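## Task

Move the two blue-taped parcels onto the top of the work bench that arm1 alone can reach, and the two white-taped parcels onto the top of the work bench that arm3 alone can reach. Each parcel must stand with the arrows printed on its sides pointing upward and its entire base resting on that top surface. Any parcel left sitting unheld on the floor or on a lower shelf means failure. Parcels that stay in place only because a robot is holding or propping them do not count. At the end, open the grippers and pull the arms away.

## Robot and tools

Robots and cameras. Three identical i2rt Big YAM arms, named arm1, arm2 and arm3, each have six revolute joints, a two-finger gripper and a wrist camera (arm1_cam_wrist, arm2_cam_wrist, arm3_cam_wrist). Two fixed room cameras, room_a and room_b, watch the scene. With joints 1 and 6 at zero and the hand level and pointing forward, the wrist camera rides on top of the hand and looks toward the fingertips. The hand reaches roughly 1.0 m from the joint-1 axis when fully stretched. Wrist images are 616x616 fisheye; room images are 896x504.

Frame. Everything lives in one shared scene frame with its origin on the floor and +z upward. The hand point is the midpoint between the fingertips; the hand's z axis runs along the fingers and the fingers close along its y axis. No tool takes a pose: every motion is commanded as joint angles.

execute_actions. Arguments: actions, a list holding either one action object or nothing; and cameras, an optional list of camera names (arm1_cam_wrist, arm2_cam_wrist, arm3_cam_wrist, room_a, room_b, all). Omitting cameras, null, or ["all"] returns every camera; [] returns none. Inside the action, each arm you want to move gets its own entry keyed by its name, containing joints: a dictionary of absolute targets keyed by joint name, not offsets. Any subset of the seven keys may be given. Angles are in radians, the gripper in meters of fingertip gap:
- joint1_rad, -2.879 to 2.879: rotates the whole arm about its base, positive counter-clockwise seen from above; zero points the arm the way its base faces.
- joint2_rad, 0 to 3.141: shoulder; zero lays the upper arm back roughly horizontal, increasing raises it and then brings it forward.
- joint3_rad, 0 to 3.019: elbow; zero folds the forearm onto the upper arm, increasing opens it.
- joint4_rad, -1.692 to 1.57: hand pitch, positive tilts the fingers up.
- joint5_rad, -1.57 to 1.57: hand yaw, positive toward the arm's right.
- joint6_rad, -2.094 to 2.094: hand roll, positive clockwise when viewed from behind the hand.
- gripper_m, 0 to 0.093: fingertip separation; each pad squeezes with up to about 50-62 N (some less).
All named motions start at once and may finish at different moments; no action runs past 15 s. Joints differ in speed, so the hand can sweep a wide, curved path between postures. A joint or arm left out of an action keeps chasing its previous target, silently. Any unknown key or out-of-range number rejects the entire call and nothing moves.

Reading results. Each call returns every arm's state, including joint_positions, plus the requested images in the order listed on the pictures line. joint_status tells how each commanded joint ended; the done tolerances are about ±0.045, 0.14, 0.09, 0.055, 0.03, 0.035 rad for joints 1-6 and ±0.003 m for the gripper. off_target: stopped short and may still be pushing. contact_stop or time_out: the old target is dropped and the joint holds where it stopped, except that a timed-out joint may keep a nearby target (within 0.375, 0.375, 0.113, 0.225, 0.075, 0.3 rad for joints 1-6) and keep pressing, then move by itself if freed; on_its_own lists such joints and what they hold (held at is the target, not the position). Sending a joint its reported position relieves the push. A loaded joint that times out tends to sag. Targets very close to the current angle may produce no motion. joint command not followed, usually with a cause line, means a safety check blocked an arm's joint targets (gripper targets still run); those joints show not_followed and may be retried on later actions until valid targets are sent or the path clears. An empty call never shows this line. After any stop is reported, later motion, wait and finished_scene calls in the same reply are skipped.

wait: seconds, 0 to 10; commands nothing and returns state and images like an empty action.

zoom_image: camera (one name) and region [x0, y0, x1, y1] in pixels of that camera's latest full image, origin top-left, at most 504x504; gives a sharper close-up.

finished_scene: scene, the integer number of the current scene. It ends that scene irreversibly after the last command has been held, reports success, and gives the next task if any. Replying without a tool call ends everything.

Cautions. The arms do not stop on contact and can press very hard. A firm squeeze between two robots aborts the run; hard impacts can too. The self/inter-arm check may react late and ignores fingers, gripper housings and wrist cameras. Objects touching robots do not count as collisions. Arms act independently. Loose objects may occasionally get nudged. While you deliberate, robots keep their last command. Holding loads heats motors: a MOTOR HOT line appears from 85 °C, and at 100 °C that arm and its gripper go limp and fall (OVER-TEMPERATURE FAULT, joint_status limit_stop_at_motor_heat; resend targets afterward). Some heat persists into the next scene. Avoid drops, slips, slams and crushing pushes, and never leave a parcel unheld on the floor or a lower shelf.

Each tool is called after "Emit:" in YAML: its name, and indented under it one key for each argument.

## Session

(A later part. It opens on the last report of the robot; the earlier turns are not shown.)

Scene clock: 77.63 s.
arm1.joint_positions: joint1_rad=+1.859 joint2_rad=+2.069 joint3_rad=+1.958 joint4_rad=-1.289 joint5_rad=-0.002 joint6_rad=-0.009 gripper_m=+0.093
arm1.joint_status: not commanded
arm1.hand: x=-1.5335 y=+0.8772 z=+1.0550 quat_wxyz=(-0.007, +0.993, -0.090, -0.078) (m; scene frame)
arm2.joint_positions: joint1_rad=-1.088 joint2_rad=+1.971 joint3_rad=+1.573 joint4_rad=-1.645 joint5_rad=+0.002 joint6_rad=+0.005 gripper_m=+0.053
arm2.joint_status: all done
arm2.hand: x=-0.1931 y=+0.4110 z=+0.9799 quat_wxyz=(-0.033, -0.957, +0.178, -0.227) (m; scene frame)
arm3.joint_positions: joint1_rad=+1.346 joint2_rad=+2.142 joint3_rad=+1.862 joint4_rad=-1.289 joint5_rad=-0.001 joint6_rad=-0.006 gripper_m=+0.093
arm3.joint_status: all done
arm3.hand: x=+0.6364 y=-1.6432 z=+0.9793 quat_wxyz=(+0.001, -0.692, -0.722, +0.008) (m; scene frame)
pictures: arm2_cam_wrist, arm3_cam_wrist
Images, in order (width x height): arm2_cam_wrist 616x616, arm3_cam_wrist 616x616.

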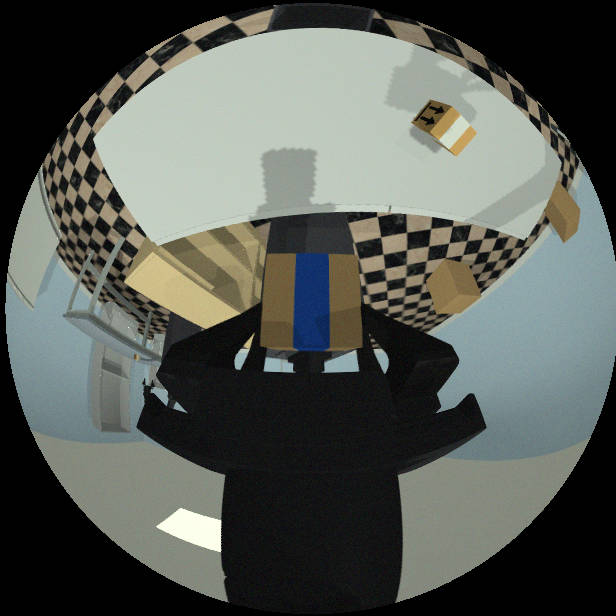

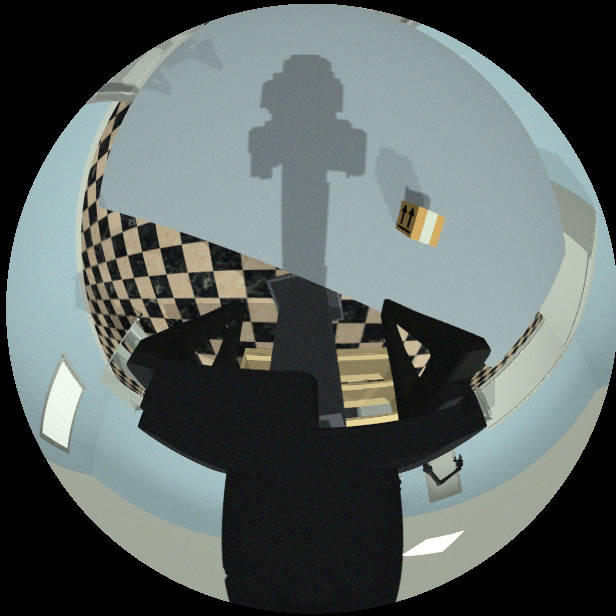

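Emit:
execute_actions:
  actions:
    - {"arm3":{"joints":{"joint1_rad":1.095,"joint2_rad":2.54,"joint3_rad":2.44,"joint4_rad":-1.68}},"arm2":{"joints":{"joint2_rad":2.44,"joint3_rad":1.955,"joint4_rad":-1.68}}}
  cameras: ["arm2_cam_wrist","arm3_cam_wrist"]

Scene clock: 80.40 s.
arm1.joint_positions: joint1_rad=+1.859 joint2_rad=+2.069 joint3_rad=+1.958 joint4_rad=-1.289 joint5_rad=-0.002 joint6_rad=-0.009 gripper_m=+0.093
arm1.joint_status: not commanded
arm1.hand: x=-1.5335 y=+0.8772 z=+1.0550 quat_wxyz=(-0.007, +0.993, -0.090, -0.078) (m; scene frame)
arm2.joint_positions: joint1_rad=-1.088 joint2_rad=+2.458 joint3_rad=+1.914 joint4_rad=-1.674 joint5_rad=+0.002 joint6_rad=+0.005 gripper_m=+0.053
arm2.joint_status: all done
arm2.hand: x=-0.2546 y=+0.4365 z=+0.8183 quat_wxyz=(-0.048, -0.934, +0.174, -0.309) (m; scene frame)
arm3.joint_positions: joint1_rad=+1.104 joint2_rad=+2.556 joint3_rad=+2.390 joint4_rad=-1.668 joint5_rad=+0.000 joint6_rad=-0.006 gripper_m=+0.093
arm3.joint_status: all done
arm3.hand: x=+0.4710 y=-1.6661 z=+0.9031 quat_wxyz=(+0.084, -0.768, -0.628, -0.095) (m; scene frame)
pictures: arm2_cam_wrist, arm3_cam_wrist
Images, in order (width x height): arm2_cam_wrist 616x616, arm3_cam_wrist 616x616.

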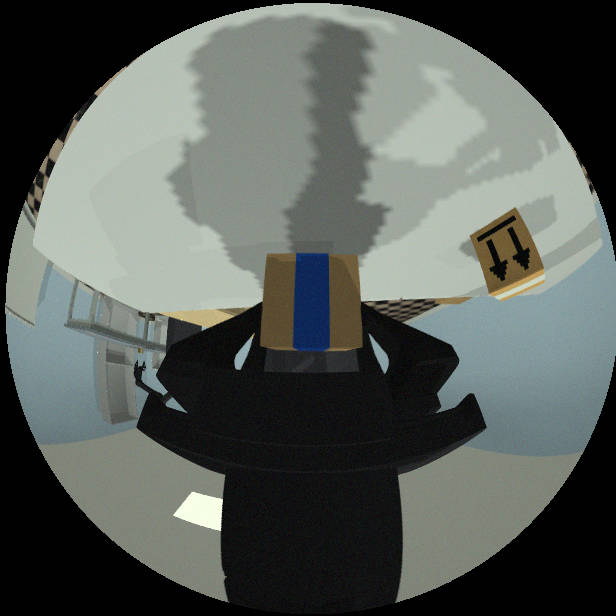

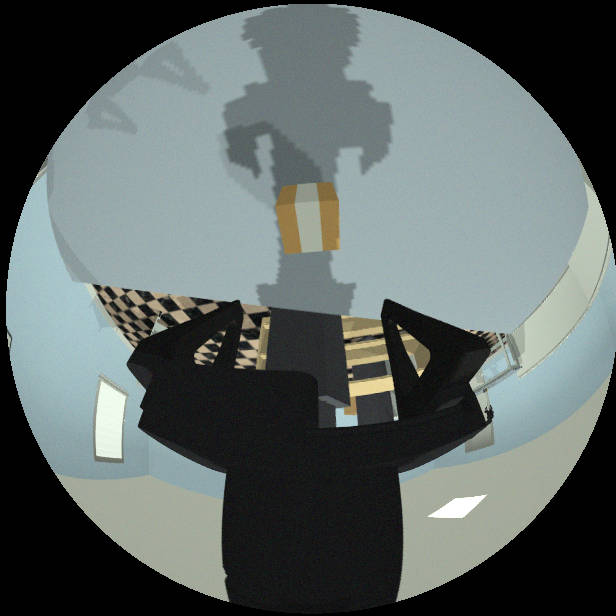

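Emit:
execute_actions:
  actions:
    - {"arm3":{"joints":{"joint1_rad":1.12,"joint2_rad":2.725,"joint3_rad":2.52,"joint4_rad":-1.56}},"arm2":{"joints":{"joint2_rad":2.50}}}
  cameras: ["arm2_cam_wrist","arm3_cam_wrist"]

Scene clock: 82.23 s.
arm1.joint_positions: joint1_rad=+1.859 joint2_rad=+2.069 joint3_rad=+1.958 joint4_rad=-1.289 joint5_rad=-0.002 joint6_rad=-0.009 gripper_m=+0.093
arm1.joint_status: not commanded
arm1.hand: x=-1.5335 y=+0.8772 z=+1.0550 quat_wxyz=(-0.007, +0.993, -0.090, -0.078) (m; scene frame)
arm2.joint_positions: joint1_rad=-1.088 joint2_rad=+2.499 joint3_rad=+1.917 joint4_rad=-1.680 joint5_rad=+0.001 joint6_rad=+0.003 gripper_m=+0.053
arm2.joint_status: all done
arm2.hand: x=-0.2464 y=+0.4335 z=+0.7986 quat_wxyz=(-0.053, -0.927, +0.173, -0.330) (m; scene frame)
arm3.joint_positions: joint1_rad=+1.111 joint2_rad=+2.740 joint3_rad=+2.487 joint4_rad=-1.570 joint5_rad=+0.000 joint6_rad=-0.006 gripper_m=+0.093
arm3.joint_status: all done
arm3.hand: x=+0.4711 y=-1.6852 z=+0.8026 quat_wxyz=(+0.081, -0.766, -0.631, -0.090) (m; scene frame)
pictures: arm2_cam_wrist, arm3_cam_wrist
Images, in order (width x height): arm2_cam_wrist 616x616, arm3_cam_wrist 616x616.

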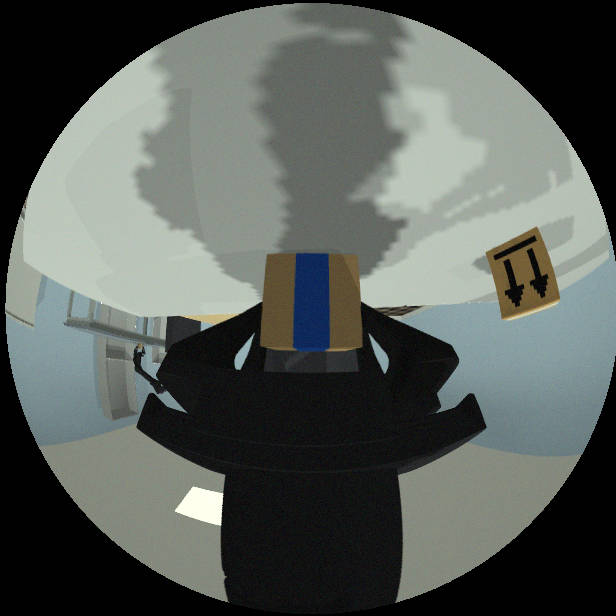

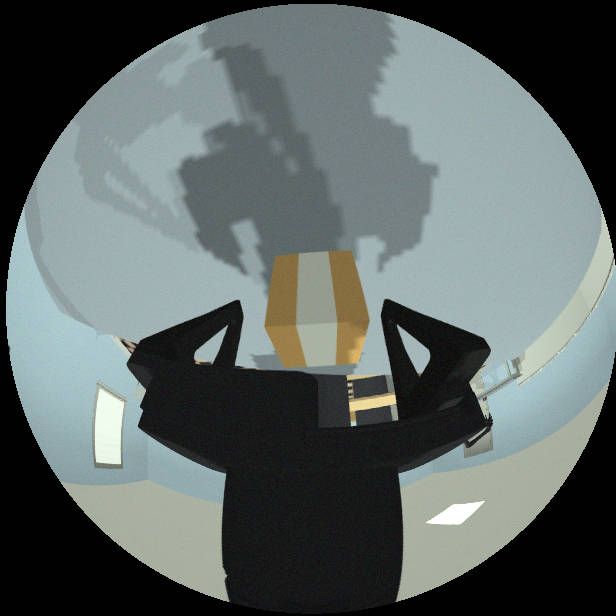

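Emit:
execute_actions:
  actions:
    - {"arm3":{"joints":{"joint2_rad":2.77}},"arm2":{"joints":{"gripper_m":0.093}}}
  cameras: ["arm2_cam_wrist"]

Emit:
execute_actions:
  actions:
    - {"arm3":{"joints":{"gripper_m":0.03}},"arm2":{"joints":{"joint2_rad":2.2}}}
  cameras: ["arm2_cam_wrist","arm3_cam_wrist"]

Scene clock: 83.63 s.
arm1.joint_positions: joint1_rad=+1.859 joint2_rad=+2.069 joint3_rad=+1.958 joint4_rad=-1.289 joint5_rad=-0.002 joint6_rad=-0.009 gripper_m=+0.093
arm1.joint_status: not commanded
arm1.hand: x=-1.5335 y=+0.8772 z=+1.0550 quat_wxyz=(-0.007, +0.993, -0.090, -0.078) (m; scene frame)
arm2.joint_positions: joint1_rad=-1.088 joint2_rad=+2.499 joint3_rad=+1.917 joint4_rad=-1.680 joint5_rad=+0.001 joint6_rad=+0.003 gripper_m=+0.093
arm2.joint_status: all done
arm2.hand: x=-0.2464 y=+0.4335 z=+0.7986 quat_wxyz=(-0.053, -0.927, +0.173, -0.330) (m; scene frame)
arm3.joint_positions: joint1_rad=+1.111 joint2_rad=+2.745 joint3_rad=+2.487 joint4_rad=-1.570 joint5_rad=+0.000 joint6_rad=-0.006 gripper_m=+0.093
arm3.joint_status: all done
arm3.hand: x=+0.4713 y=-1.6842 z=+0.7997 quat_wxyz=(+0.082, -0.766, -0.631, -0.092) (m; scene frame)
pictures: arm2_cam_wrist
Images, in order (width x height): arm2_cam_wrist 616x616.

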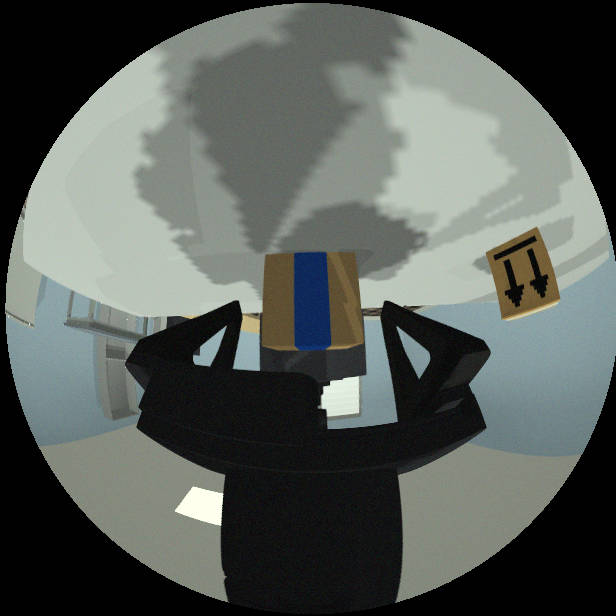

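Scene clock: 85.10 s.
arm1.joint_positions: joint1_rad=+1.859 joint2_rad=+2.069 joint3_rad=+1.958 joint4_rad=-1.289 joint5_rad=-0.002 joint6_rad=-0.009 gripper_m=+0.093
arm1.joint_status: not commanded
arm1.hand: x=-1.5335 y=+0.8772 z=+1.0550 quat_wxyz=(-0.007, +0.993, -0.090, -0.078) (m; scene frame)
arm2.joint_positions: joint1_rad=-1.088 joint2_rad=+2.209 joint3_rad=+1.942 joint4_rad=-1.680 joint5_rad=+0.001 joint6_rad=+0.003 gripper_m=+0.093
arm2.joint_status: all done
arm2.hand: x=-0.2942 y=+0.4492 z=+0.9598 quat_wxyz=(-0.025, -0.967, +0.179, -0.181) (m; scene frame)
arm3.joint_positions: joint1_rad=+1.111 joint2_rad=+2.745 joint3_rad=+2.487 joint4_rad=-1.570 joint5_rad=+0.000 joint6_rad=-0.006 gripper_m=+0.049
arm3.joint_status: gripper_m off_target (ended at +0.049, target +0.030)
arm3.hand: x=+0.4713 y=-1.6842 z=+0.7997 quat_wxyz=(+0.082, -0.766, -0.631, -0.092) (m; scene frame)
pictures: arm2_cam_wrist, arm3_cam_wrist
Images, in order (width x height): arm2_cam_wrist 616x616, arm3_cam_wrist 616x616.

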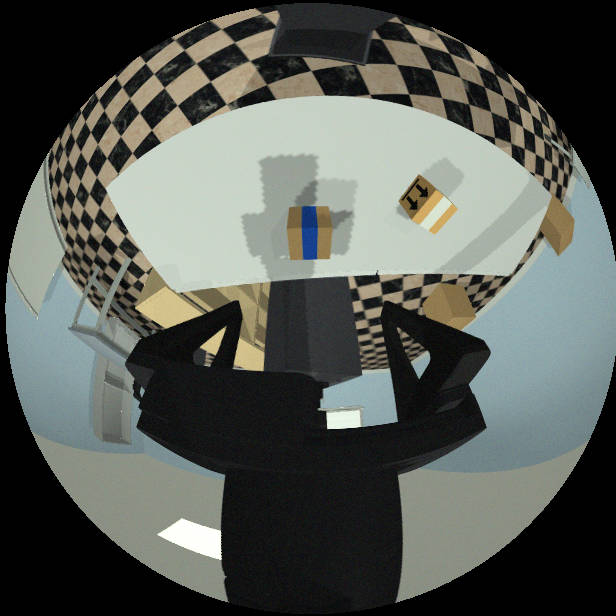

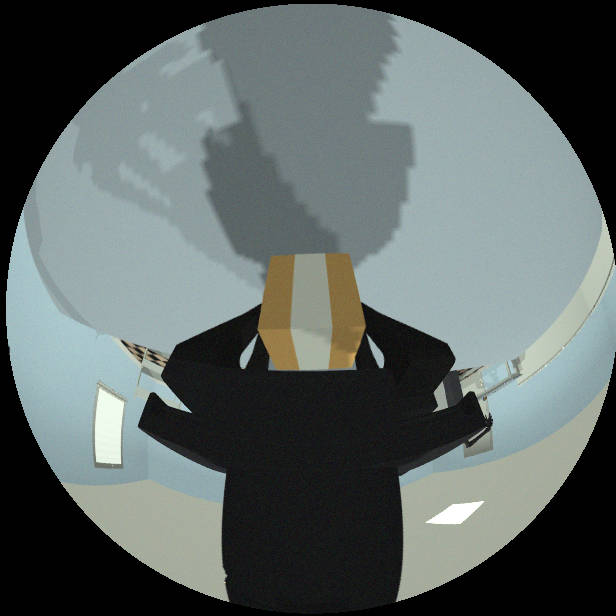

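Emit:
execute_actions:
  actions:
    - {"arm3":{"joints":{"joint2_rad":2.2,"joint3_rad":2.2}},"arm2":{"joints":{"joint2_rad":1.95,"joint1_rad":-1.39,"joint3_rad":1.75,"joint4_rad":-1.3}}}
  cameras: []

Emit:
execute_actions:
  actions:
    - {"arm3":{"joints":{"joint2_rad":1.95,"joint3_rad":1.6,"joint4_rad":0.0}},"arm2":{"joints":{"joint2_rad":2.06,"joint3_rad":1.53,"joint4_rad":-1.01}}}
  cameras: ["arm2_cam_wrist","arm3_cam_wrist"]

Scene clock: 88.33 s.
arm1.joint_positions: joint1_rad=+1.859 joint2_rad=+2.069 joint3_rad=+1.958 joint4_rad=-1.289 joint5_rad=-0.002 joint6_rad=-0.009 gripper_m=+0.093
arm1.joint_status: not commanded
arm1.hand: x=-1.5335 y=+0.8772 z=+1.0550 quat_wxyz=(-0.007, +0.993, -0.090, -0.078) (m; scene frame)
arm2.joint_positions: joint1_rad=-1.384 joint2_rad=+1.946 joint3_rad=+1.747 joint4_rad=-1.312 joint5_rad=+0.001 joint6_rad=+0.003 gripper_m=+0.093
arm2.joint_status: all done
arm2.hand: x=-0.2364 y=+0.6173 z=+1.0348 quat_wxyz=(+0.017, -0.946, +0.324, +0.033) (m; scene frame)
arm3.joint_positions: joint1_rad=+1.111 joint2_rad=+2.205 joint3_rad=+2.193 joint4_rad=-1.564 joint5_rad=+0.000 joint6_rad=-0.006 gripper_m=+0.049
arm3.joint_status: all done
arm3.hand: x=+0.4791 y=-1.6600 z=+1.0652 quat_wxyz=(+0.003, -0.772, -0.636, +0.006) (m; scene frame)
pictures: none
No camera images: the call's "cameras" was empty. Leave "cameras" out to get every camera's image.

Scene clock: 90.13 s.
arm1.joint_positions: joint1_rad=+1.859 joint2_rad=+2.069 joint3_rad=+1.958 joint4_rad=-1.289 joint5_rad=-0.002 joint6_rad=-0.009 gripper_m=+0.093
arm1.joint_status: not commanded
arm1.hand: x=-1.5335 y=+0.8772 z=+1.0550 quat_wxyz=(-0.007, +0.993, -0.090, -0.078) (m; scene frame)
arm2.joint_positions: joint1_rad=-1.384 joint2_rad=+2.072 joint3_rad=+1.505 joint4_rad=-1.021 joint5_rad=+0.001 joint6_rad=+0.003 gripper_m=+0.093
arm2.joint_status: all done
arm2.hand: x=-0.2120 y=+0.6005 z=+0.8764 quat_wxyz=(+0.005, -0.946, +0.324, -0.004) (m; scene frame)
arm3.joint_positions: joint1_rad=+1.111 joint2_rad=+1.961 joint3_rad=+1.589 joint4_rad=-0.025 joint5_rad=+0.000 joint6_rad=-0.006 gripper_m=+0.049
arm3.joint_status: all done
arm3.hand: x=+0.4545 y=-1.7868 z=+1.1421 quat_wxyz=(-0.348, -0.639, -0.530, +0.436) (m; scene frame)
pictures: arm2_cam_wrist, arm3_cam_wrist
Images, in order (width x height): arm2_cam_wrist 616x616, arm3_cam_wrist 616x616.

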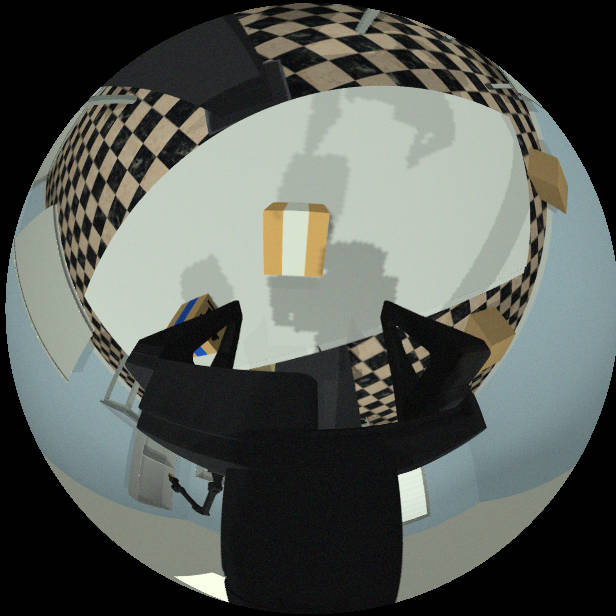

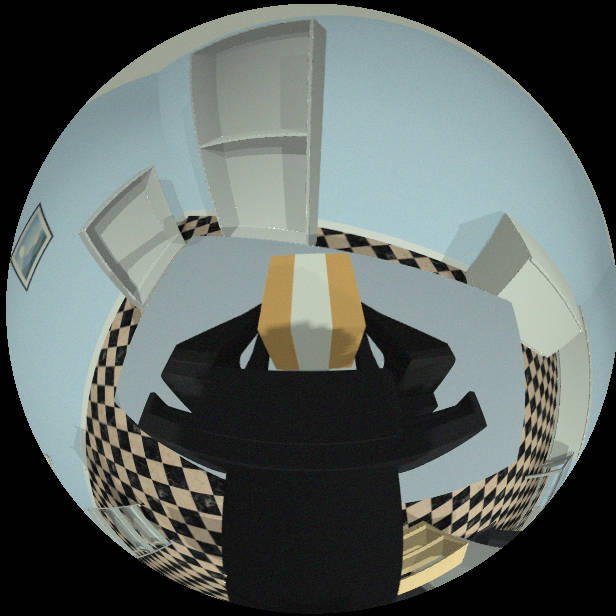

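Emit:
execute_actions:
  actions:
    - {"arm3":{"joints":{"joint2_rad":2.43,"joint3_rad":1.28,"joint4_rad":0.94}},"arm2":{"joints":{"joint1_rad":-1.355,"joint2_rad":2.22,"joint3_rad":1.60,"joint4_rad":-0.895}}}
  cameras: ["arm2_cam_wrist","arm3_cam_wrist"]

Scene clock: 92.50 s.
arm1.joint_positions: joint1_rad=+1.859 joint2_rad=+2.069 joint3_rad=+1.958 joint4_rad=-1.289 joint5_rad=-0.002 joint6_rad=-0.009 gripper_m=+0.093
arm1.joint_status: not commanded
arm1.hand: x=-1.5335 y=+0.8772 z=+1.0550 quat_wxyz=(-0.007, +0.993, -0.090, -0.078) (m; scene frame)
arm2.joint_positions: joint1_rad=-1.358 joint2_rad=+2.238 joint3_rad=+1.574 joint4_rad=-0.904 joint5_rad=+0.001 joint6_rad=+0.003 gripper_m=+0.093
arm2.joint_status: all done
arm2.hand: x=-0.2452 y=+0.6071 z=+0.8019 quat_wxyz=(+0.008, -0.950, +0.312, +0.005) (m; scene frame)
arm3.joint_positions: joint1_rad=+1.111 joint2_rad=+2.426 joint3_rad=+1.279 joint4_rad=+0.915 joint5_rad=+0.000 joint6_rad=+0.001 gripper_m=+0.049
arm3.joint_status: all done
arm3.hand: x=+0.4635 y=-1.7276 z=+0.8440 quat_wxyz=(-0.393, -0.602, -0.497, +0.486) (m; scene frame)
pictures: arm2_cam_wrist, arm3_cam_wrist
Images, in order (width x height): arm2_cam_wrist 616x616, arm3_cam_wrist 616x616.

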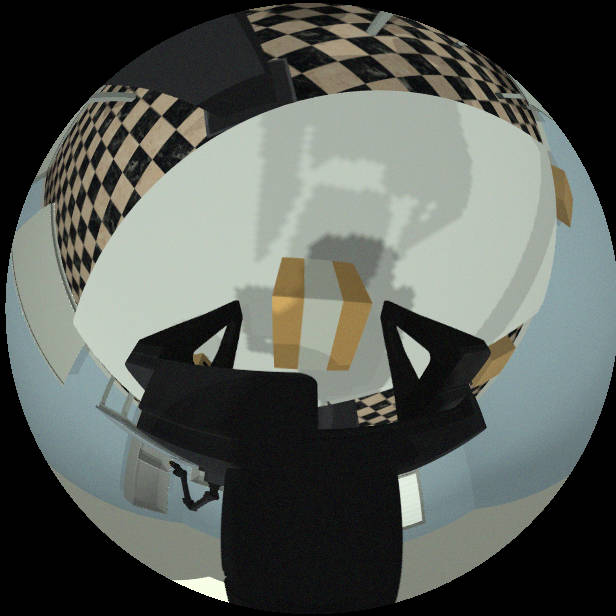

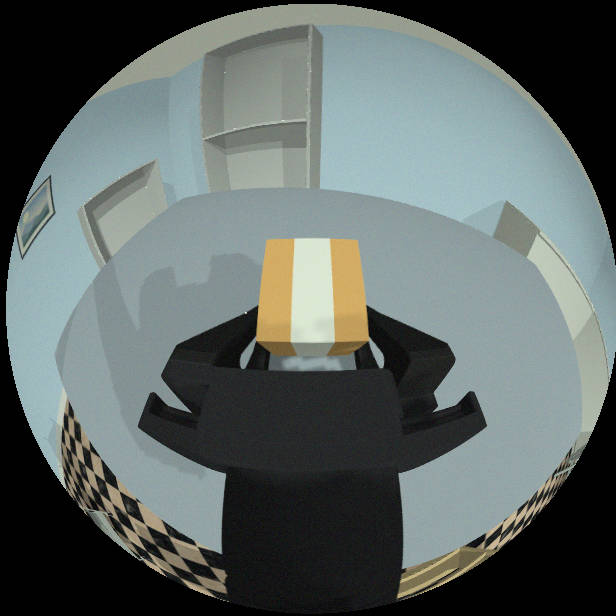

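Emit:
execute_actions:
  actions:
    - {"arm3":{"joints":{"joint2_rad":2.30}},"arm2":{"joints":{"joint1_rad":-1.375,"gripper_m":0.03}}}
  cameras: []

Emit:
execute_actions:
  actions:
    - {"arm3":{"joints":{"joint3_rad":1.25,"joint4_rad":0.53}},"arm2":{"joints":{"joint2_rad":1.85,"joint4_rad":-1.2}}}
  cameras: ["arm2_cam_wrist","arm3_cam_wrist","room_b"]

Scene clock: 94.73 s.
arm1.joint_positions: joint1_rad=+1.859 joint2_rad=+2.069 joint3_rad=+1.958 joint4_rad=-1.289 joint5_rad=-0.002 joint6_rad=-0.009 gripper_m=+0.093
arm1.joint_status: not commanded
arm1.hand: x=-1.5335 y=+0.8772 z=+1.0550 quat_wxyz=(-0.007, +0.993, -0.090, -0.078) (m; scene frame)
arm2.joint_positions: joint1_rad=-1.367 joint2_rad=+2.238 joint3_rad=+1.574 joint4_rad=-0.904 joint5_rad=+0.000 joint6_rad=+0.003 gripper_m=+0.049
arm2.joint_status: gripper_m off_target (ended at +0.049, target +0.030); the others done
arm2.hand: x=-0.2419 y=+0.6115 z=+0.8020 quat_wxyz=(+0.007, -0.949, +0.316, +0.005) (m; scene frame)
arm3.joint_positions: joint1_rad=+1.111 joint2_rad=+2.300 joint3_rad=+1.273 joint4_rad=+0.923 joint5_rad=+0.000 joint6_rad=+0.001 gripper_m=+0.049
arm3.joint_status: all done
arm3.hand: x=+0.4610 y=-1.7450 z=+0.9362 quat_wxyz=(-0.424, -0.570, -0.471, +0.523) (m; scene frame)
pictures: none
No camera images: the call's "cameras" was empty. Leave "cameras" out to get every camera's image.

Scene clock: 96.20 s.
arm1.joint_positions: joint1_rad=+1.859 joint2_rad=+2.069 joint3_rad=+1.958 joint4_rad=-1.289 joint5_rad=-0.002 joint6_rad=-0.009 gripper_m=+0.093
arm1.joint_status: not commanded
arm1.hand: x=-1.5335 y=+0.8772 z=+1.0550 quat_wxyz=(-0.007, +0.993, -0.090, -0.078) (m; scene frame)
arm2.joint_positions: joint1_rad=-1.367 joint2_rad=+1.862 joint3_rad=+1.578 joint4_rad=-1.191 joint5_rad=+0.000 joint6_rad=+0.003 gripper_m=+0.049
arm2.joint_status: all done
arm2.hand: x=-0.2211 y=+0.5932 z=+1.0189 quat_wxyz=(+0.022, -0.947, +0.315, +0.050) (m; scene frame)
arm3.joint_positions: joint1_rad=+1.111 joint2_rad=+2.300 joint3_rad=+1.254 joint4_rad=+0.538 joint5_rad=+0.000 joint6_rad=+0.001 gripper_m=+0.049
arm3.joint_status: all done
arm3.hand: x=+0.4669 y=-1.7103 z=+0.8379 quat_wxyz=(-0.321, -0.663, -0.547, +0.398) (m; scene frame)
pictures: arm2_cam_wrist, arm3_cam_wrist, room_b
Images, in order (width x height): arm2_cam_wrist 616x616, arm3_cam_wrist 616x616, room_b 896x504.

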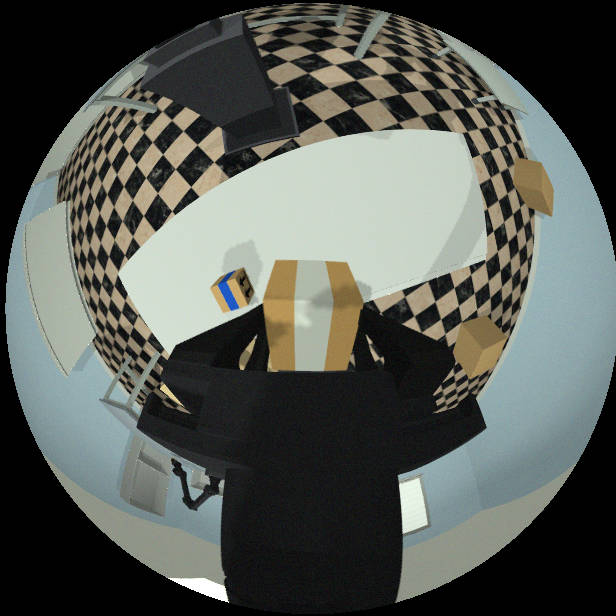

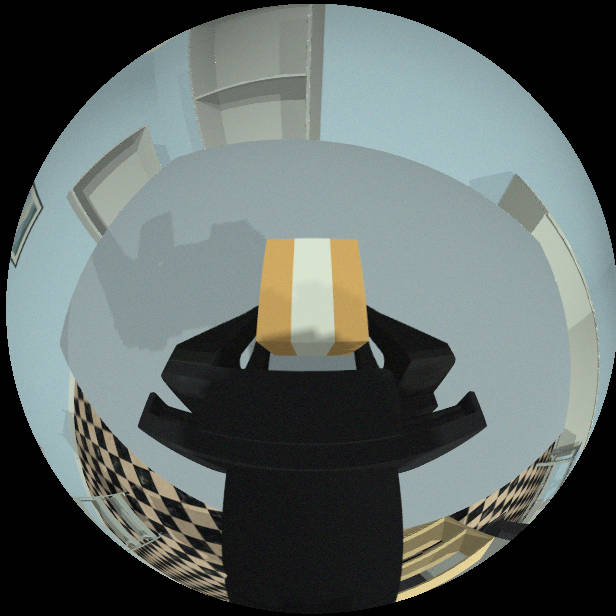

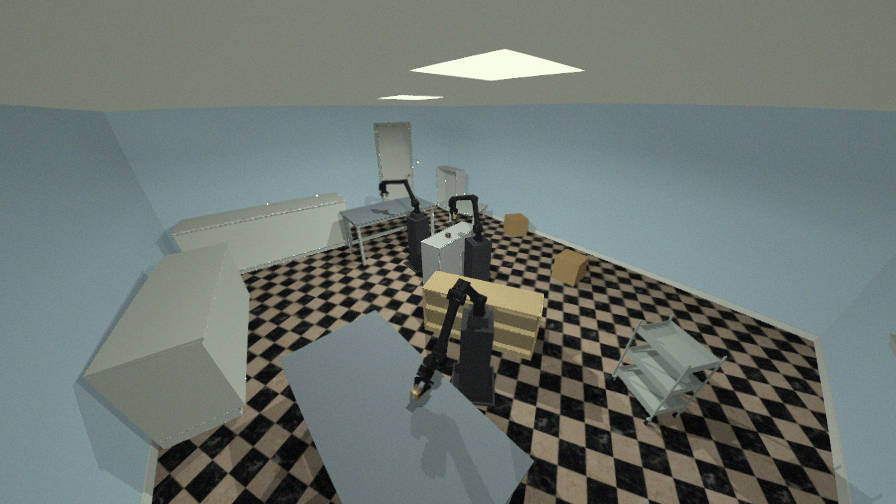

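Emit:
execute_actions:
  actions:
    - {"arm1":{"joints":{"joint1_rad":-1.56,"joint6_rad":0.12}},"arm3":{"joints":{"joint2_rad":2.365}},"arm2":{"joints":{"joint1_rad":1.155}}}
  cameras: ["arm1_cam_wrist","arm3_cam_wrist"]

Scene clock: 99.70 s.
arm1.joint_positions: joint1_rad=-1.569 joint2_rad=+2.080 joint3_rad=+1.958 joint4_rad=-1.289 joint5_rad=+0.002 joint6_rad=+0.113 gripper_m=+0.093
arm1.joint_status: all done
arm1.hand: x=-0.2543 y=+0.4343 z=+1.0665 quat_wxyz=(-0.085, -0.289, -0.953, +0.014) (m; scene frame)
arm2.joint_positions: joint1_rad=+1.163 joint2_rad=+1.862 joint3_rad=+1.578 joint4_rad=-1.191 joint5_rad=-0.002 joint6_rad=+0.003 gripper_m=+0.049
arm2.joint_status: all done
arm2.hand: x=+0.4322 y=-0.3131 z=+1.0015 quat_wxyz=(-0.033, -0.586, -0.809, +0.022) (m; scene frame)
arm3.joint_positions: joint1_rad=+1.111 joint2_rad=+2.362 joint3_rad=+1.248 joint4_rad=+0.535 joint5_rad=+0.000 joint6_rad=+0.001 gripper_m=+0.049
arm3.joint_status: all done
arm3.hand: x=+0.4698 y=-1.6929 z=+0.7910 quat_wxyz=(-0.301, -0.677, -0.558, +0.374) (m; scene frame)
pictures: arm1_cam_wrist, arm3_cam_wrist
Images, in order (width x height): arm1_cam_wrist 616x616, arm3_cam_wrist 616x616.

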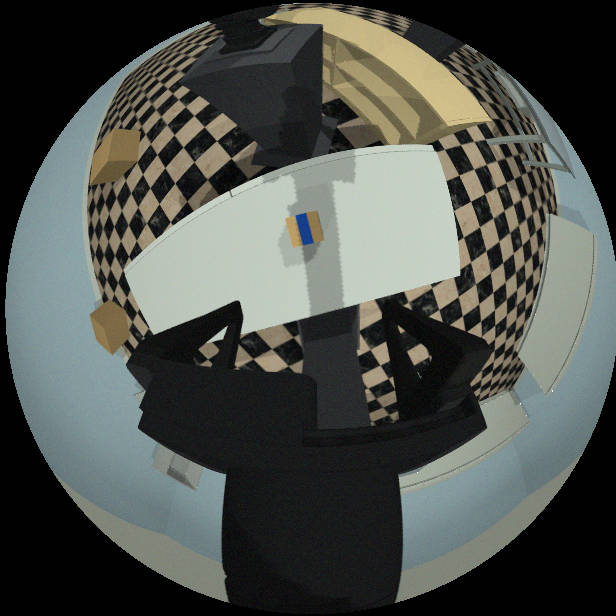

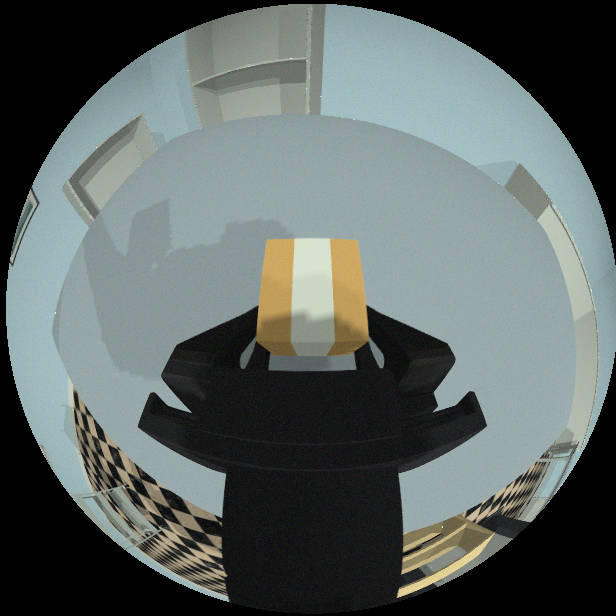

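Emit:
execute_actions:
  actions:
    - {"arm1":{"joints":{"joint1_rad":-1.545,"joint6_rad":-0.12,"joint2_rad":2.46,"joint3_rad":2.135,"joint4_rad":-1.215}},"arm3":{"joints":{"gripper_m":0.093}},"arm2":{"joints":{"joint2_rad":2.525,"joint3_rad":1.865,"joint4_rad":-0.845}}}
  cameras: ["arm1_cam_wrist","arm2_cam_wrist","arm3_cam_wrist"]

Scene clock: 102.40 s.
arm1.joint_positions: joint1_rad=-1.554 joint2_rad=+2.479 joint3_rad=+2.109 joint4_rad=-1.219 joint5_rad=+0.002 joint6_rad=-0.111 gripper_m=+0.093
arm1.joint_status: all done
arm1.hand: x=-0.2200 y=+0.4299 z=+0.8540 quat_wxyz=(+0.002, -0.174, -0.985, -0.002) (m; scene frame)
arm2.joint_positions: joint1_rad=+1.163 joint2_rad=+2.538 joint3_rad=+1.836 joint4_rad=-0.855 joint5_rad=-0.002 joint6_rad=+0.003 gripper_m=+0.049
arm2.joint_status: all done
arm2.hand: x=+0.4564 y=-0.3854 z=+0.6756 quat_wxyz=(+0.000, -0.587, -0.810, -0.002) (m; scene frame)
arm3.joint_positions: joint1_rad=+1.111 joint2_rad=+2.362 joint3_rad=+1.248 joint4_rad=+0.535 joint5_rad=+0.000 joint6_rad=+0.001 gripper_m=+0.093
arm3.joint_status: all done
arm3.hand: x=+0.4698 y=-1.6929 z=+0.7910 quat_wxyz=(-0.301, -0.677, -0.558, +0.374) (m; scene frame)
pictures: arm1_cam_wrist, arm2_cam_wrist, arm3_cam_wrist
Images, in order (width x height): arm1_cam_wrist 616x616, arm2_cam_wrist 616x616, arm3_cam_wrist 616x616.

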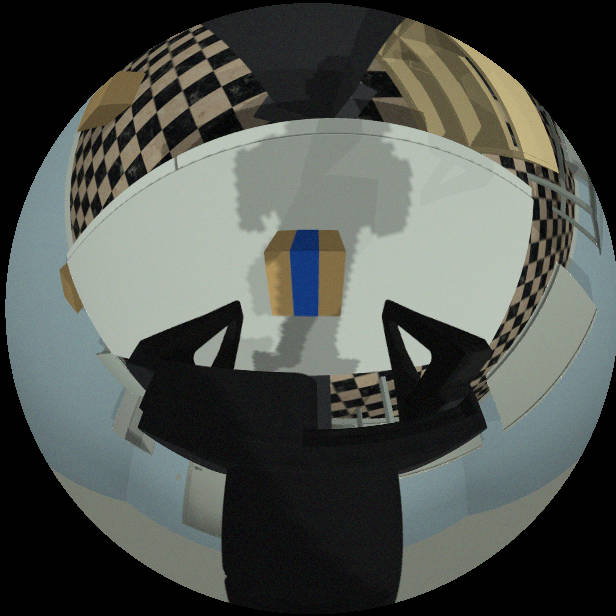

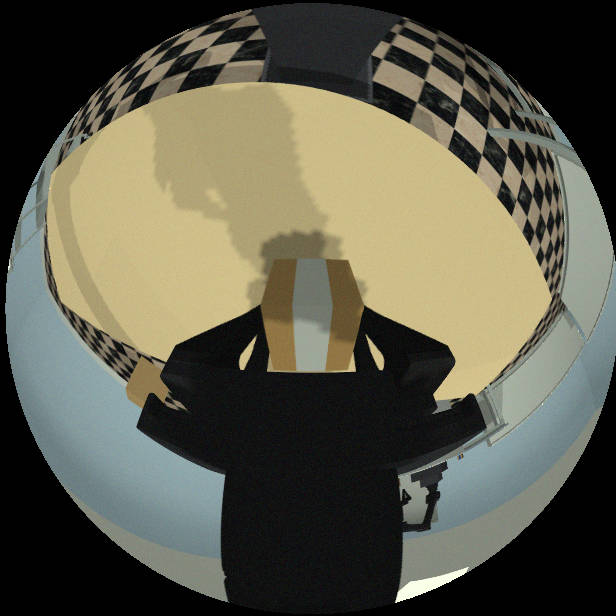

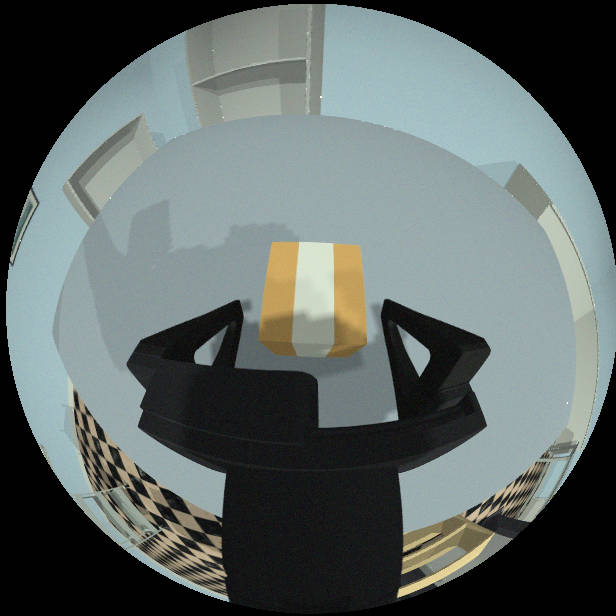

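Emit:
execute_actions:
  actions:
    - {"arm1":{"joints":{"joint1_rad":-1.535,"joint2_rad":2.585,"joint3_rad":2.15,"joint4_rad":-1.12}},"arm3":{"joints":{"joint2_rad":1.9}},"arm2":{"joints":{"joint2_rad":2.58,"joint4_rad":-0.815}}}
  cameras: ["arm1_cam_wrist"]

Scene clock: 104.77 s.
arm1.joint_positions: joint1_rad=-1.545 joint2_rad=+2.563 joint3_rad=+2.111 joint4_rad=-1.131 joint5_rad=+0.002 joint6_rad=-0.111 gripper_m=+0.093
arm1.joint_status: all done
arm1.hand: x=-0.2141 y=+0.4343 z=+0.7959 quat_wxyz=(+0.000, -0.170, -0.986, -0.001) (m; scene frame)
arm2.joint_positions: joint1_rad=+1.163 joint2_rad=+2.582 joint3_rad=+1.837 joint4_rad=-0.824 joint5_rad=-0.002 joint6_rad=+0.003 gripper_m=+0.049
arm2.joint_status: all done
arm2.hand: x=+0.4540 y=-0.3780 z=+0.6480 quat_wxyz=(+0.005, -0.587, -0.810, -0.005) (m; scene frame)
arm3.joint_positions: joint1_rad=+1.111 joint2_rad=+1.892 joint3_rad=+1.236 joint4_rad=+0.529 joint5_rad=+0.000 joint6_rad=+0.001 gripper_m=+0.093
arm3.joint_status: all done
arm3.hand: x=+0.4663 y=-1.7292 z=+1.1247 quat_wxyz=(-0.418, -0.576, -0.476, +0.516) (m; scene frame)
pictures: arm1_cam_wrist
Images, in order (width x height): arm1_cam_wrist 616x616.

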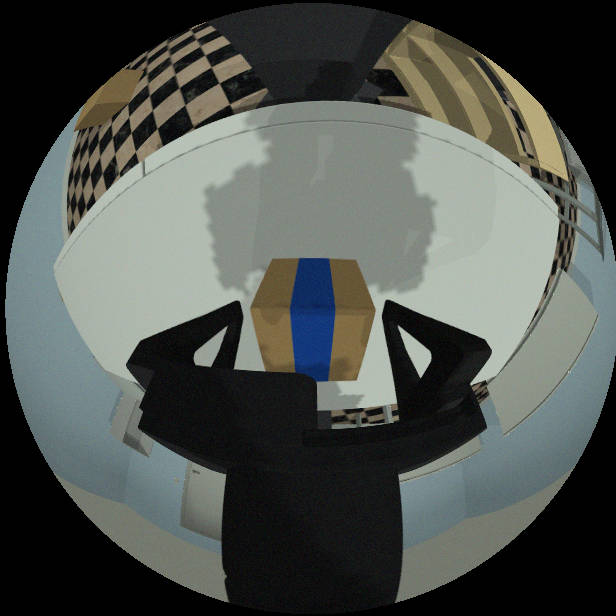

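Emit:
execute_actions:
  actions:
    - {"arm1":{"joints":{"joint2_rad":2.563,"gripper_m":0.03}},"arm3":{"joints":{"joint1_rad":0.75,"joint3_rad":1.6,"joint4_rad":-1.2}},"arm2":{"joints":{"gripper_m":0.093}}}
  cameras: ["arm2_cam_wrist","arm3_cam_wrist"]

Emit:
execute_actions:
  actions:
    - {"arm1":{"joints":{"joint2_rad":2.25,"joint4_rad":-1.38}},"arm2":{"joints":{"joint2_rad":1.9}}}
  cameras: ["arm1_cam_wrist"]

Scene clock: 107.53 s.
arm1.joint_positions: joint1_rad=-1.545 joint2_rad=+2.563 joint3_rad=+2.111 joint4_rad=-1.131 joint5_rad=+0.001 joint6_rad=-0.111 gripper_m=+0.053
arm1.joint_status: gripper_m off_target (ended at +0.053, target +0.030); the others done
arm1.hand: x=-0.2141 y=+0.4343 z=+0.7959 quat_wxyz=(-0.001, -0.169, -0.986, -0.001) (m; scene frame)
arm2.joint_positions: joint1_rad=+1.163 joint2_rad=+2.582 joint3_rad=+1.837 joint4_rad=-0.824 joint5_rad=-0.002 joint6_rad=+0.003 gripper_m=+0.093
arm2.joint_status: all done
arm2.hand: x=+0.4540 y=-0.3780 z=+0.6480 quat_wxyz=(+0.005, -0.587, -0.810, -0.005) (m; scene frame)
arm3.joint_positions: joint1_rad=+0.758 joint2_rad=+1.893 joint3_rad=+1.569 joint4_rad=-1.189 joint5_rad=+0.002 joint6_rad=+0.001 gripper_m=+0.093
arm3.joint_status: all done
arm3.hand: x=+0.3074 y=-1.4879 z=+1.0223 quat_wxyz=(-0.013, -0.873, -0.487, +0.033) (m; scene frame)
pictures: arm2_cam_wrist, arm3_cam_wrist
Images, in order (width x height): arm2_cam_wrist 616x616, arm3_cam_wrist 616x616.

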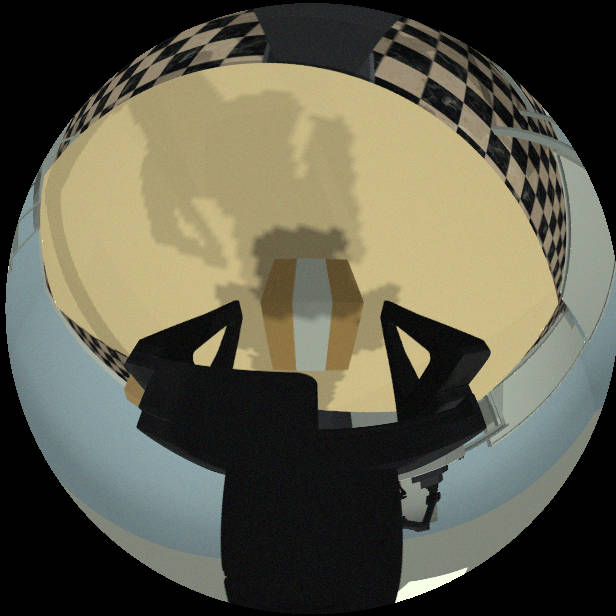

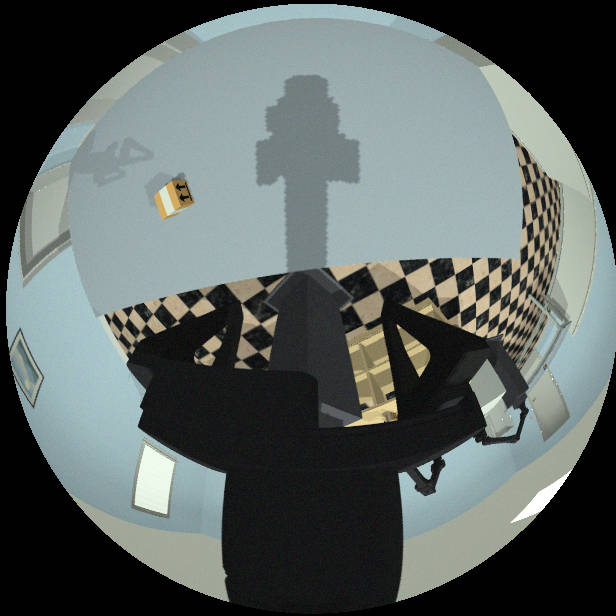

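Scene clock: 109.33 s.
arm1.joint_positions: joint1_rad=-1.545 joint2_rad=+2.221 joint3_rad=+2.134 joint4_rad=-1.369 joint5_rad=+0.001 joint6_rad=-0.111 gripper_m=+0.053
arm1.joint_status: all done
arm1.hand: x=-0.2199 y=+0.4361 z=+1.0410 quat_wxyz=(-0.061, -0.169, -0.984, +0.016) (m; scene frame)
arm2.joint_positions: joint1_rad=+1.163 joint2_rad=+1.917 joint3_rad=+1.850 joint4_rad=-0.819 joint5_rad=-0.002 joint6_rad=+0.003 gripper_m=+0.093
arm2.joint_status: all done
arm2.hand: x=+0.4845 y=-0.4718 z=+1.1245 quat_wxyz=(-0.267, -0.554, -0.765, +0.190) (m; scene frame)
arm3.joint_positions: joint1_rad=+0.758 joint2_rad=+1.893 joint3_rad=+1.569 joint4_rad=-1.189 joint5_rad=+0.002 joint6_rad=+0.001 gripper_m=+0.093
arm3.joint_status: not commanded
arm3.hand: x=+0.3074 y=-1.4879 z=+1.0223 quat_wxyz=(-0.013, -0.873, -0.487, +0.033) (m; scene frame)
pictures: arm1_cam_wrist
Images, in order (width x height): arm1_cam_wrist 616x616.

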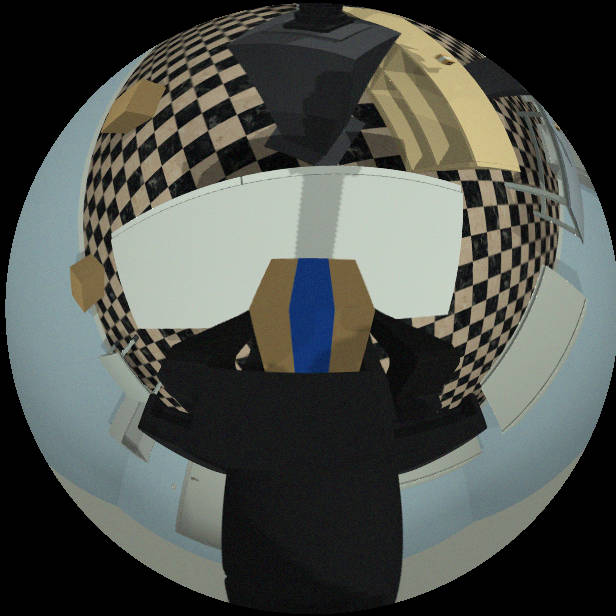

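Emit:
execute_actions:
  actions:
    - {"arm1":{"joints":{"joint1_rad":1.55,"joint6_rad":0}},"arm2":{"joints":{"joint1_rad":2.5,"joint2_rad":1.2,"joint3_rad":1.0,"joint4_rad":-1.0}},"arm3":{"joints":{"joint1_rad":-0.5}}}
  cameras: []

Emit:
execute_actions:
  actions:
    - {"arm1":{"joints":{"joint2_rad":2.50,"joint4_rad":-1.19}},"arm3":{"joints":{"joint1_rad":-1.55,"joint2_rad":2.3,"joint3_rad":1.75,"joint4_rad":-0.98}}}
  cameras: ["arm1_cam_wrist","arm3_cam_wrist"]

Scene clock: 112.93 s.
arm1.joint_positions: joint1_rad=+1.556 joint2_rad=+2.232 joint3_rad=+2.134 joint4_rad=-1.369 joint5_rad=-0.002 joint6_rad=-0.009 gripper_m=+0.053
arm1.joint_status: all done
arm1.hand: x=-1.4901 y=+1.0853 z=+1.0152 quat_wxyz=(-0.012, +0.970, -0.239, -0.043) (m; scene frame)
arm2.joint_positions: joint1_rad=+2.499 joint2_rad=+1.204 joint3_rad=+0.987 joint4_rad=-0.994 joint5_rad=-0.002 joint6_rad=+0.003 gripper_m=+0.093
arm2.joint_status: all done
arm2.hand: x=+0.6562 y=+0.2765 z=+1.0842 quat_wxyz=(-0.176, +0.039, -0.983, -0.017) (m; scene frame)
arm3.joint_positions: joint1_rad=-0.509 joint2_rad=+1.893 joint3_rad=+1.569 joint4_rad=-1.189 joint5_rad=+0.001 joint6_rad=+0.001 gripper_m=+0.093
arm3.joint_status: all done
arm3.hand: x=+0.0486 y=-0.8493 z=+1.0207 quat_wxyz=(-0.001, -0.992, +0.124, +0.034) (m; scene frame)
pictures: none
No camera images: the call's "cameras" was empty. Leave "cameras" out to get every camera's image.

Scene clock: 114.73 s.
arm1.joint_positions: joint1_rad=+1.556 joint2_rad=+2.525 joint3_rad=+2.131 joint4_rad=-1.200 joint5_rad=-0.002 joint6_rad=-0.009 gripper_m=+0.053
arm1.joint_status: all done
arm1.hand: x=-1.4905 y=+1.0866 z=+0.8109 quat_wxyz=(+0.003, +0.971, -0.239, +0.018) (m; scene frame)
arm2.joint_positions: joint1_rad=+2.499 joint2_rad=+1.204 joint3_rad=+0.987 joint4_rad=-0.994 joint5_rad=-0.002 joint6_rad=+0.003 gripper_m=+0.093
arm2.joint_status: not commanded
arm2.hand: x=+0.6562 y=+0.2765 z=+1.0842 quat_wxyz=(-0.176, +0.039, -0.983, -0.017) (m; scene frame)
arm3.joint_positions: joint1_rad=-1.546 joint2_rad=+2.321 joint3_rad=+1.736 joint4_rad=-0.982 joint5_rad=+0.002 joint6_rad=+0.001 gripper_m=+0.093
arm3.joint_status: all done
arm3.hand: x=+0.4282 y=-0.3708 z=+0.8155 quat_wxyz=(-0.005, -0.800, +0.599, +0.004) (m; scene frame)
pictures: arm1_cam_wrist, arm3_cam_wrist
Images, in order (width x height): arm1_cam_wrist 616x616, arm3_cam_wrist 616x616.

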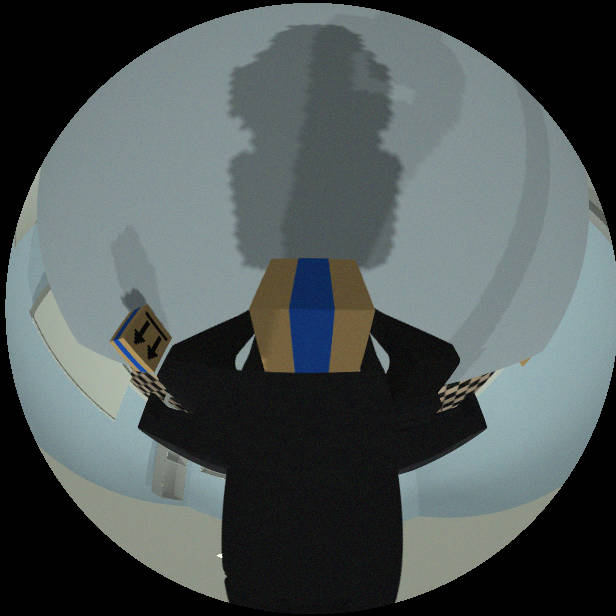

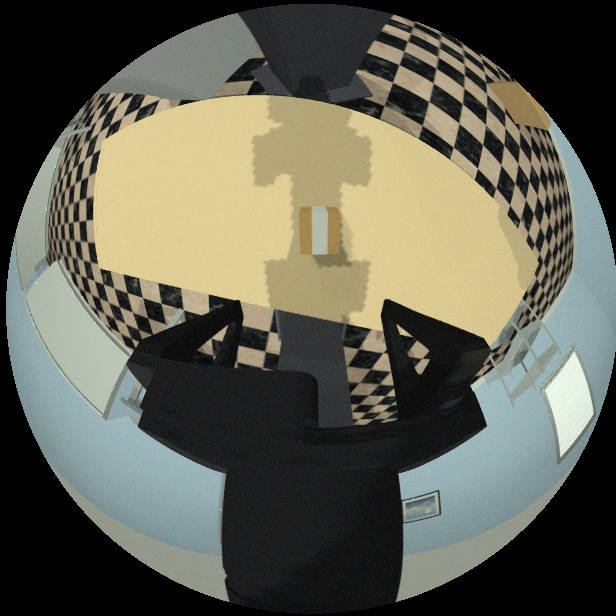

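Emit:
execute_actions:
  actions:
    - {"arm1":{"joints":{"joint2_rad":2.56,"joint4_rad":-1.15}},"arm3":{"joints":{"joint1_rad":-1.567,"joint2_rad":2.62,"joint3_rad":1.905,"joint4_rad":-0.785}}}
  cameras: ["arm3_cam_wrist"]

Scene clock: 116.60 s.
arm1.joint_positions: joint1_rad=+1.556 joint2_rad=+2.525 joint3_rad=+2.131 joint4_rad=-1.162 joint5_rad=-0.002 joint6_rad=-0.009 gripper_m=+0.053
arm1.joint_status: all done
arm1.hand: x=-1.4987 y=+1.0910 z=+0.8108 quat_wxyz=(-0.001, +0.971, -0.239, +0.000) (m; scene frame)
arm2.joint_positions: joint1_rad=+2.499 joint2_rad=+1.204 joint3_rad=+0.987 joint4_rad=-0.994 joint5_rad=-0.002 joint6_rad=+0.003 gripper_m=+0.093
arm2.joint_status: not commanded
arm2.hand: x=+0.6562 y=+0.2765 z=+1.0842 quat_wxyz=(-0.176, +0.039, -0.983, -0.017) (m; scene frame)
arm3.joint_positions: joint1_rad=-1.559 joint2_rad=+2.644 joint3_rad=+1.889 joint4_rad=-0.793 joint5_rad=+0.002 joint6_rad=+0.001 gripper_m=+0.093
arm3.joint_status: all done
arm3.hand: x=+0.4284 y=-0.3485 z=+0.6553 quat_wxyz=(+0.001, -0.797, +0.605, +0.012) (m; scene frame)
pictures: arm3_cam_wrist
Images, in order (width x height): arm3_cam_wrist 616x616.

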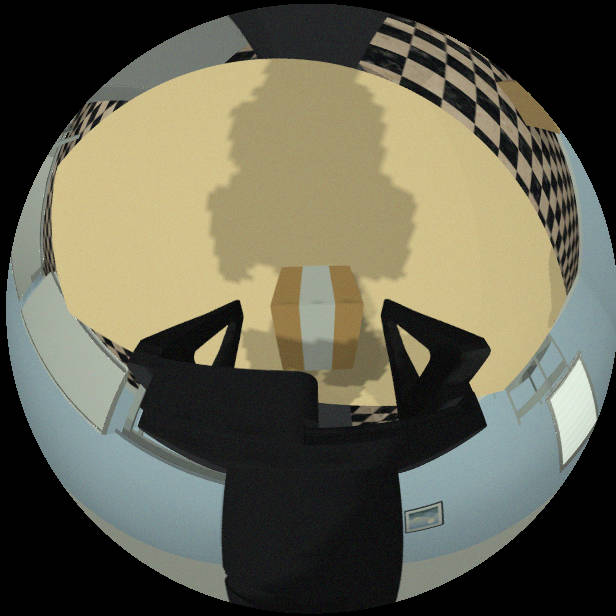

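Slightly high/forward; pitch q4 down and lower.

Emit:
execute_actions:
  actions:
    - {"arm1":{"joints":{"joint2_rad":2.58}},"arm3":{"joints":{"joint2_rad":2.685,"joint4_rad":-0.81}}}
  cameras: ["arm3_cam_wrist"]

Scene clock: 118.63 s.
arm1.joint_positions: joint1_rad=+1.556 joint2_rad=+2.544 joint3_rad=+2.131 joint4_rad=-1.162 joint5_rad=-0.002 joint6_rad=-0.009 gripper_m=+0.053
arm1.joint_status: all done
arm1.hand: x=-1.4945 y=+1.0888 z=+0.7972 quat_wxyz=(+0.001, +0.971, -0.239, +0.009) (m; scene frame)
arm2.joint_positions: joint1_rad=+2.499 joint2_rad=+1.204 joint3_rad=+0.987 joint4_rad=-0.994 joint5_rad=-0.002 joint6_rad=+0.003 gripper_m=+0.093
arm2.joint_status: not commanded
arm2.hand: x=+0.6562 y=+0.2765 z=+1.0842 quat_wxyz=(-0.176, +0.039, -0.983, -0.017) (m; scene frame)
arm3.joint_positions: joint1_rad=-1.559 joint2_rad=+2.667 joint3_rad=+1.889 joint4_rad=-0.800 joint5_rad=+0.002 joint6_rad=+0.001 gripper_m=+0.093
arm3.joint_status: all done
arm3.hand: x=+0.4311 y=-0.3592 z=+0.6401 quat_wxyz=(-0.008, -0.797, +0.604, -0.001) (m; scene frame)
pictures: arm3_cam_wrist
Images, in order (width x height): arm3_cam_wrist 616x616.

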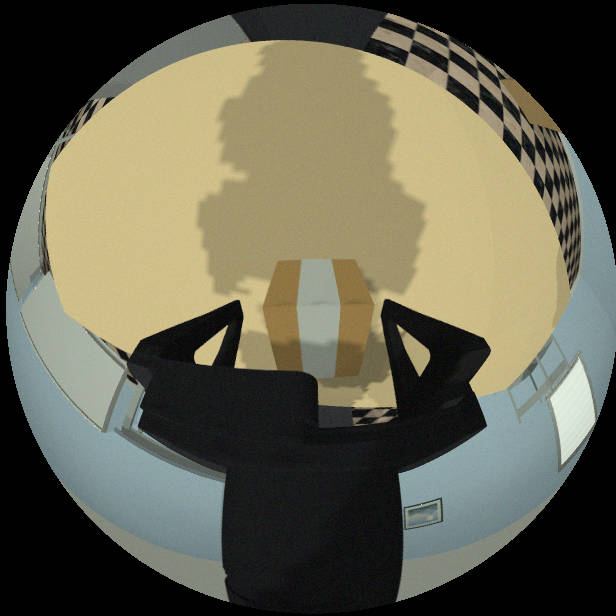

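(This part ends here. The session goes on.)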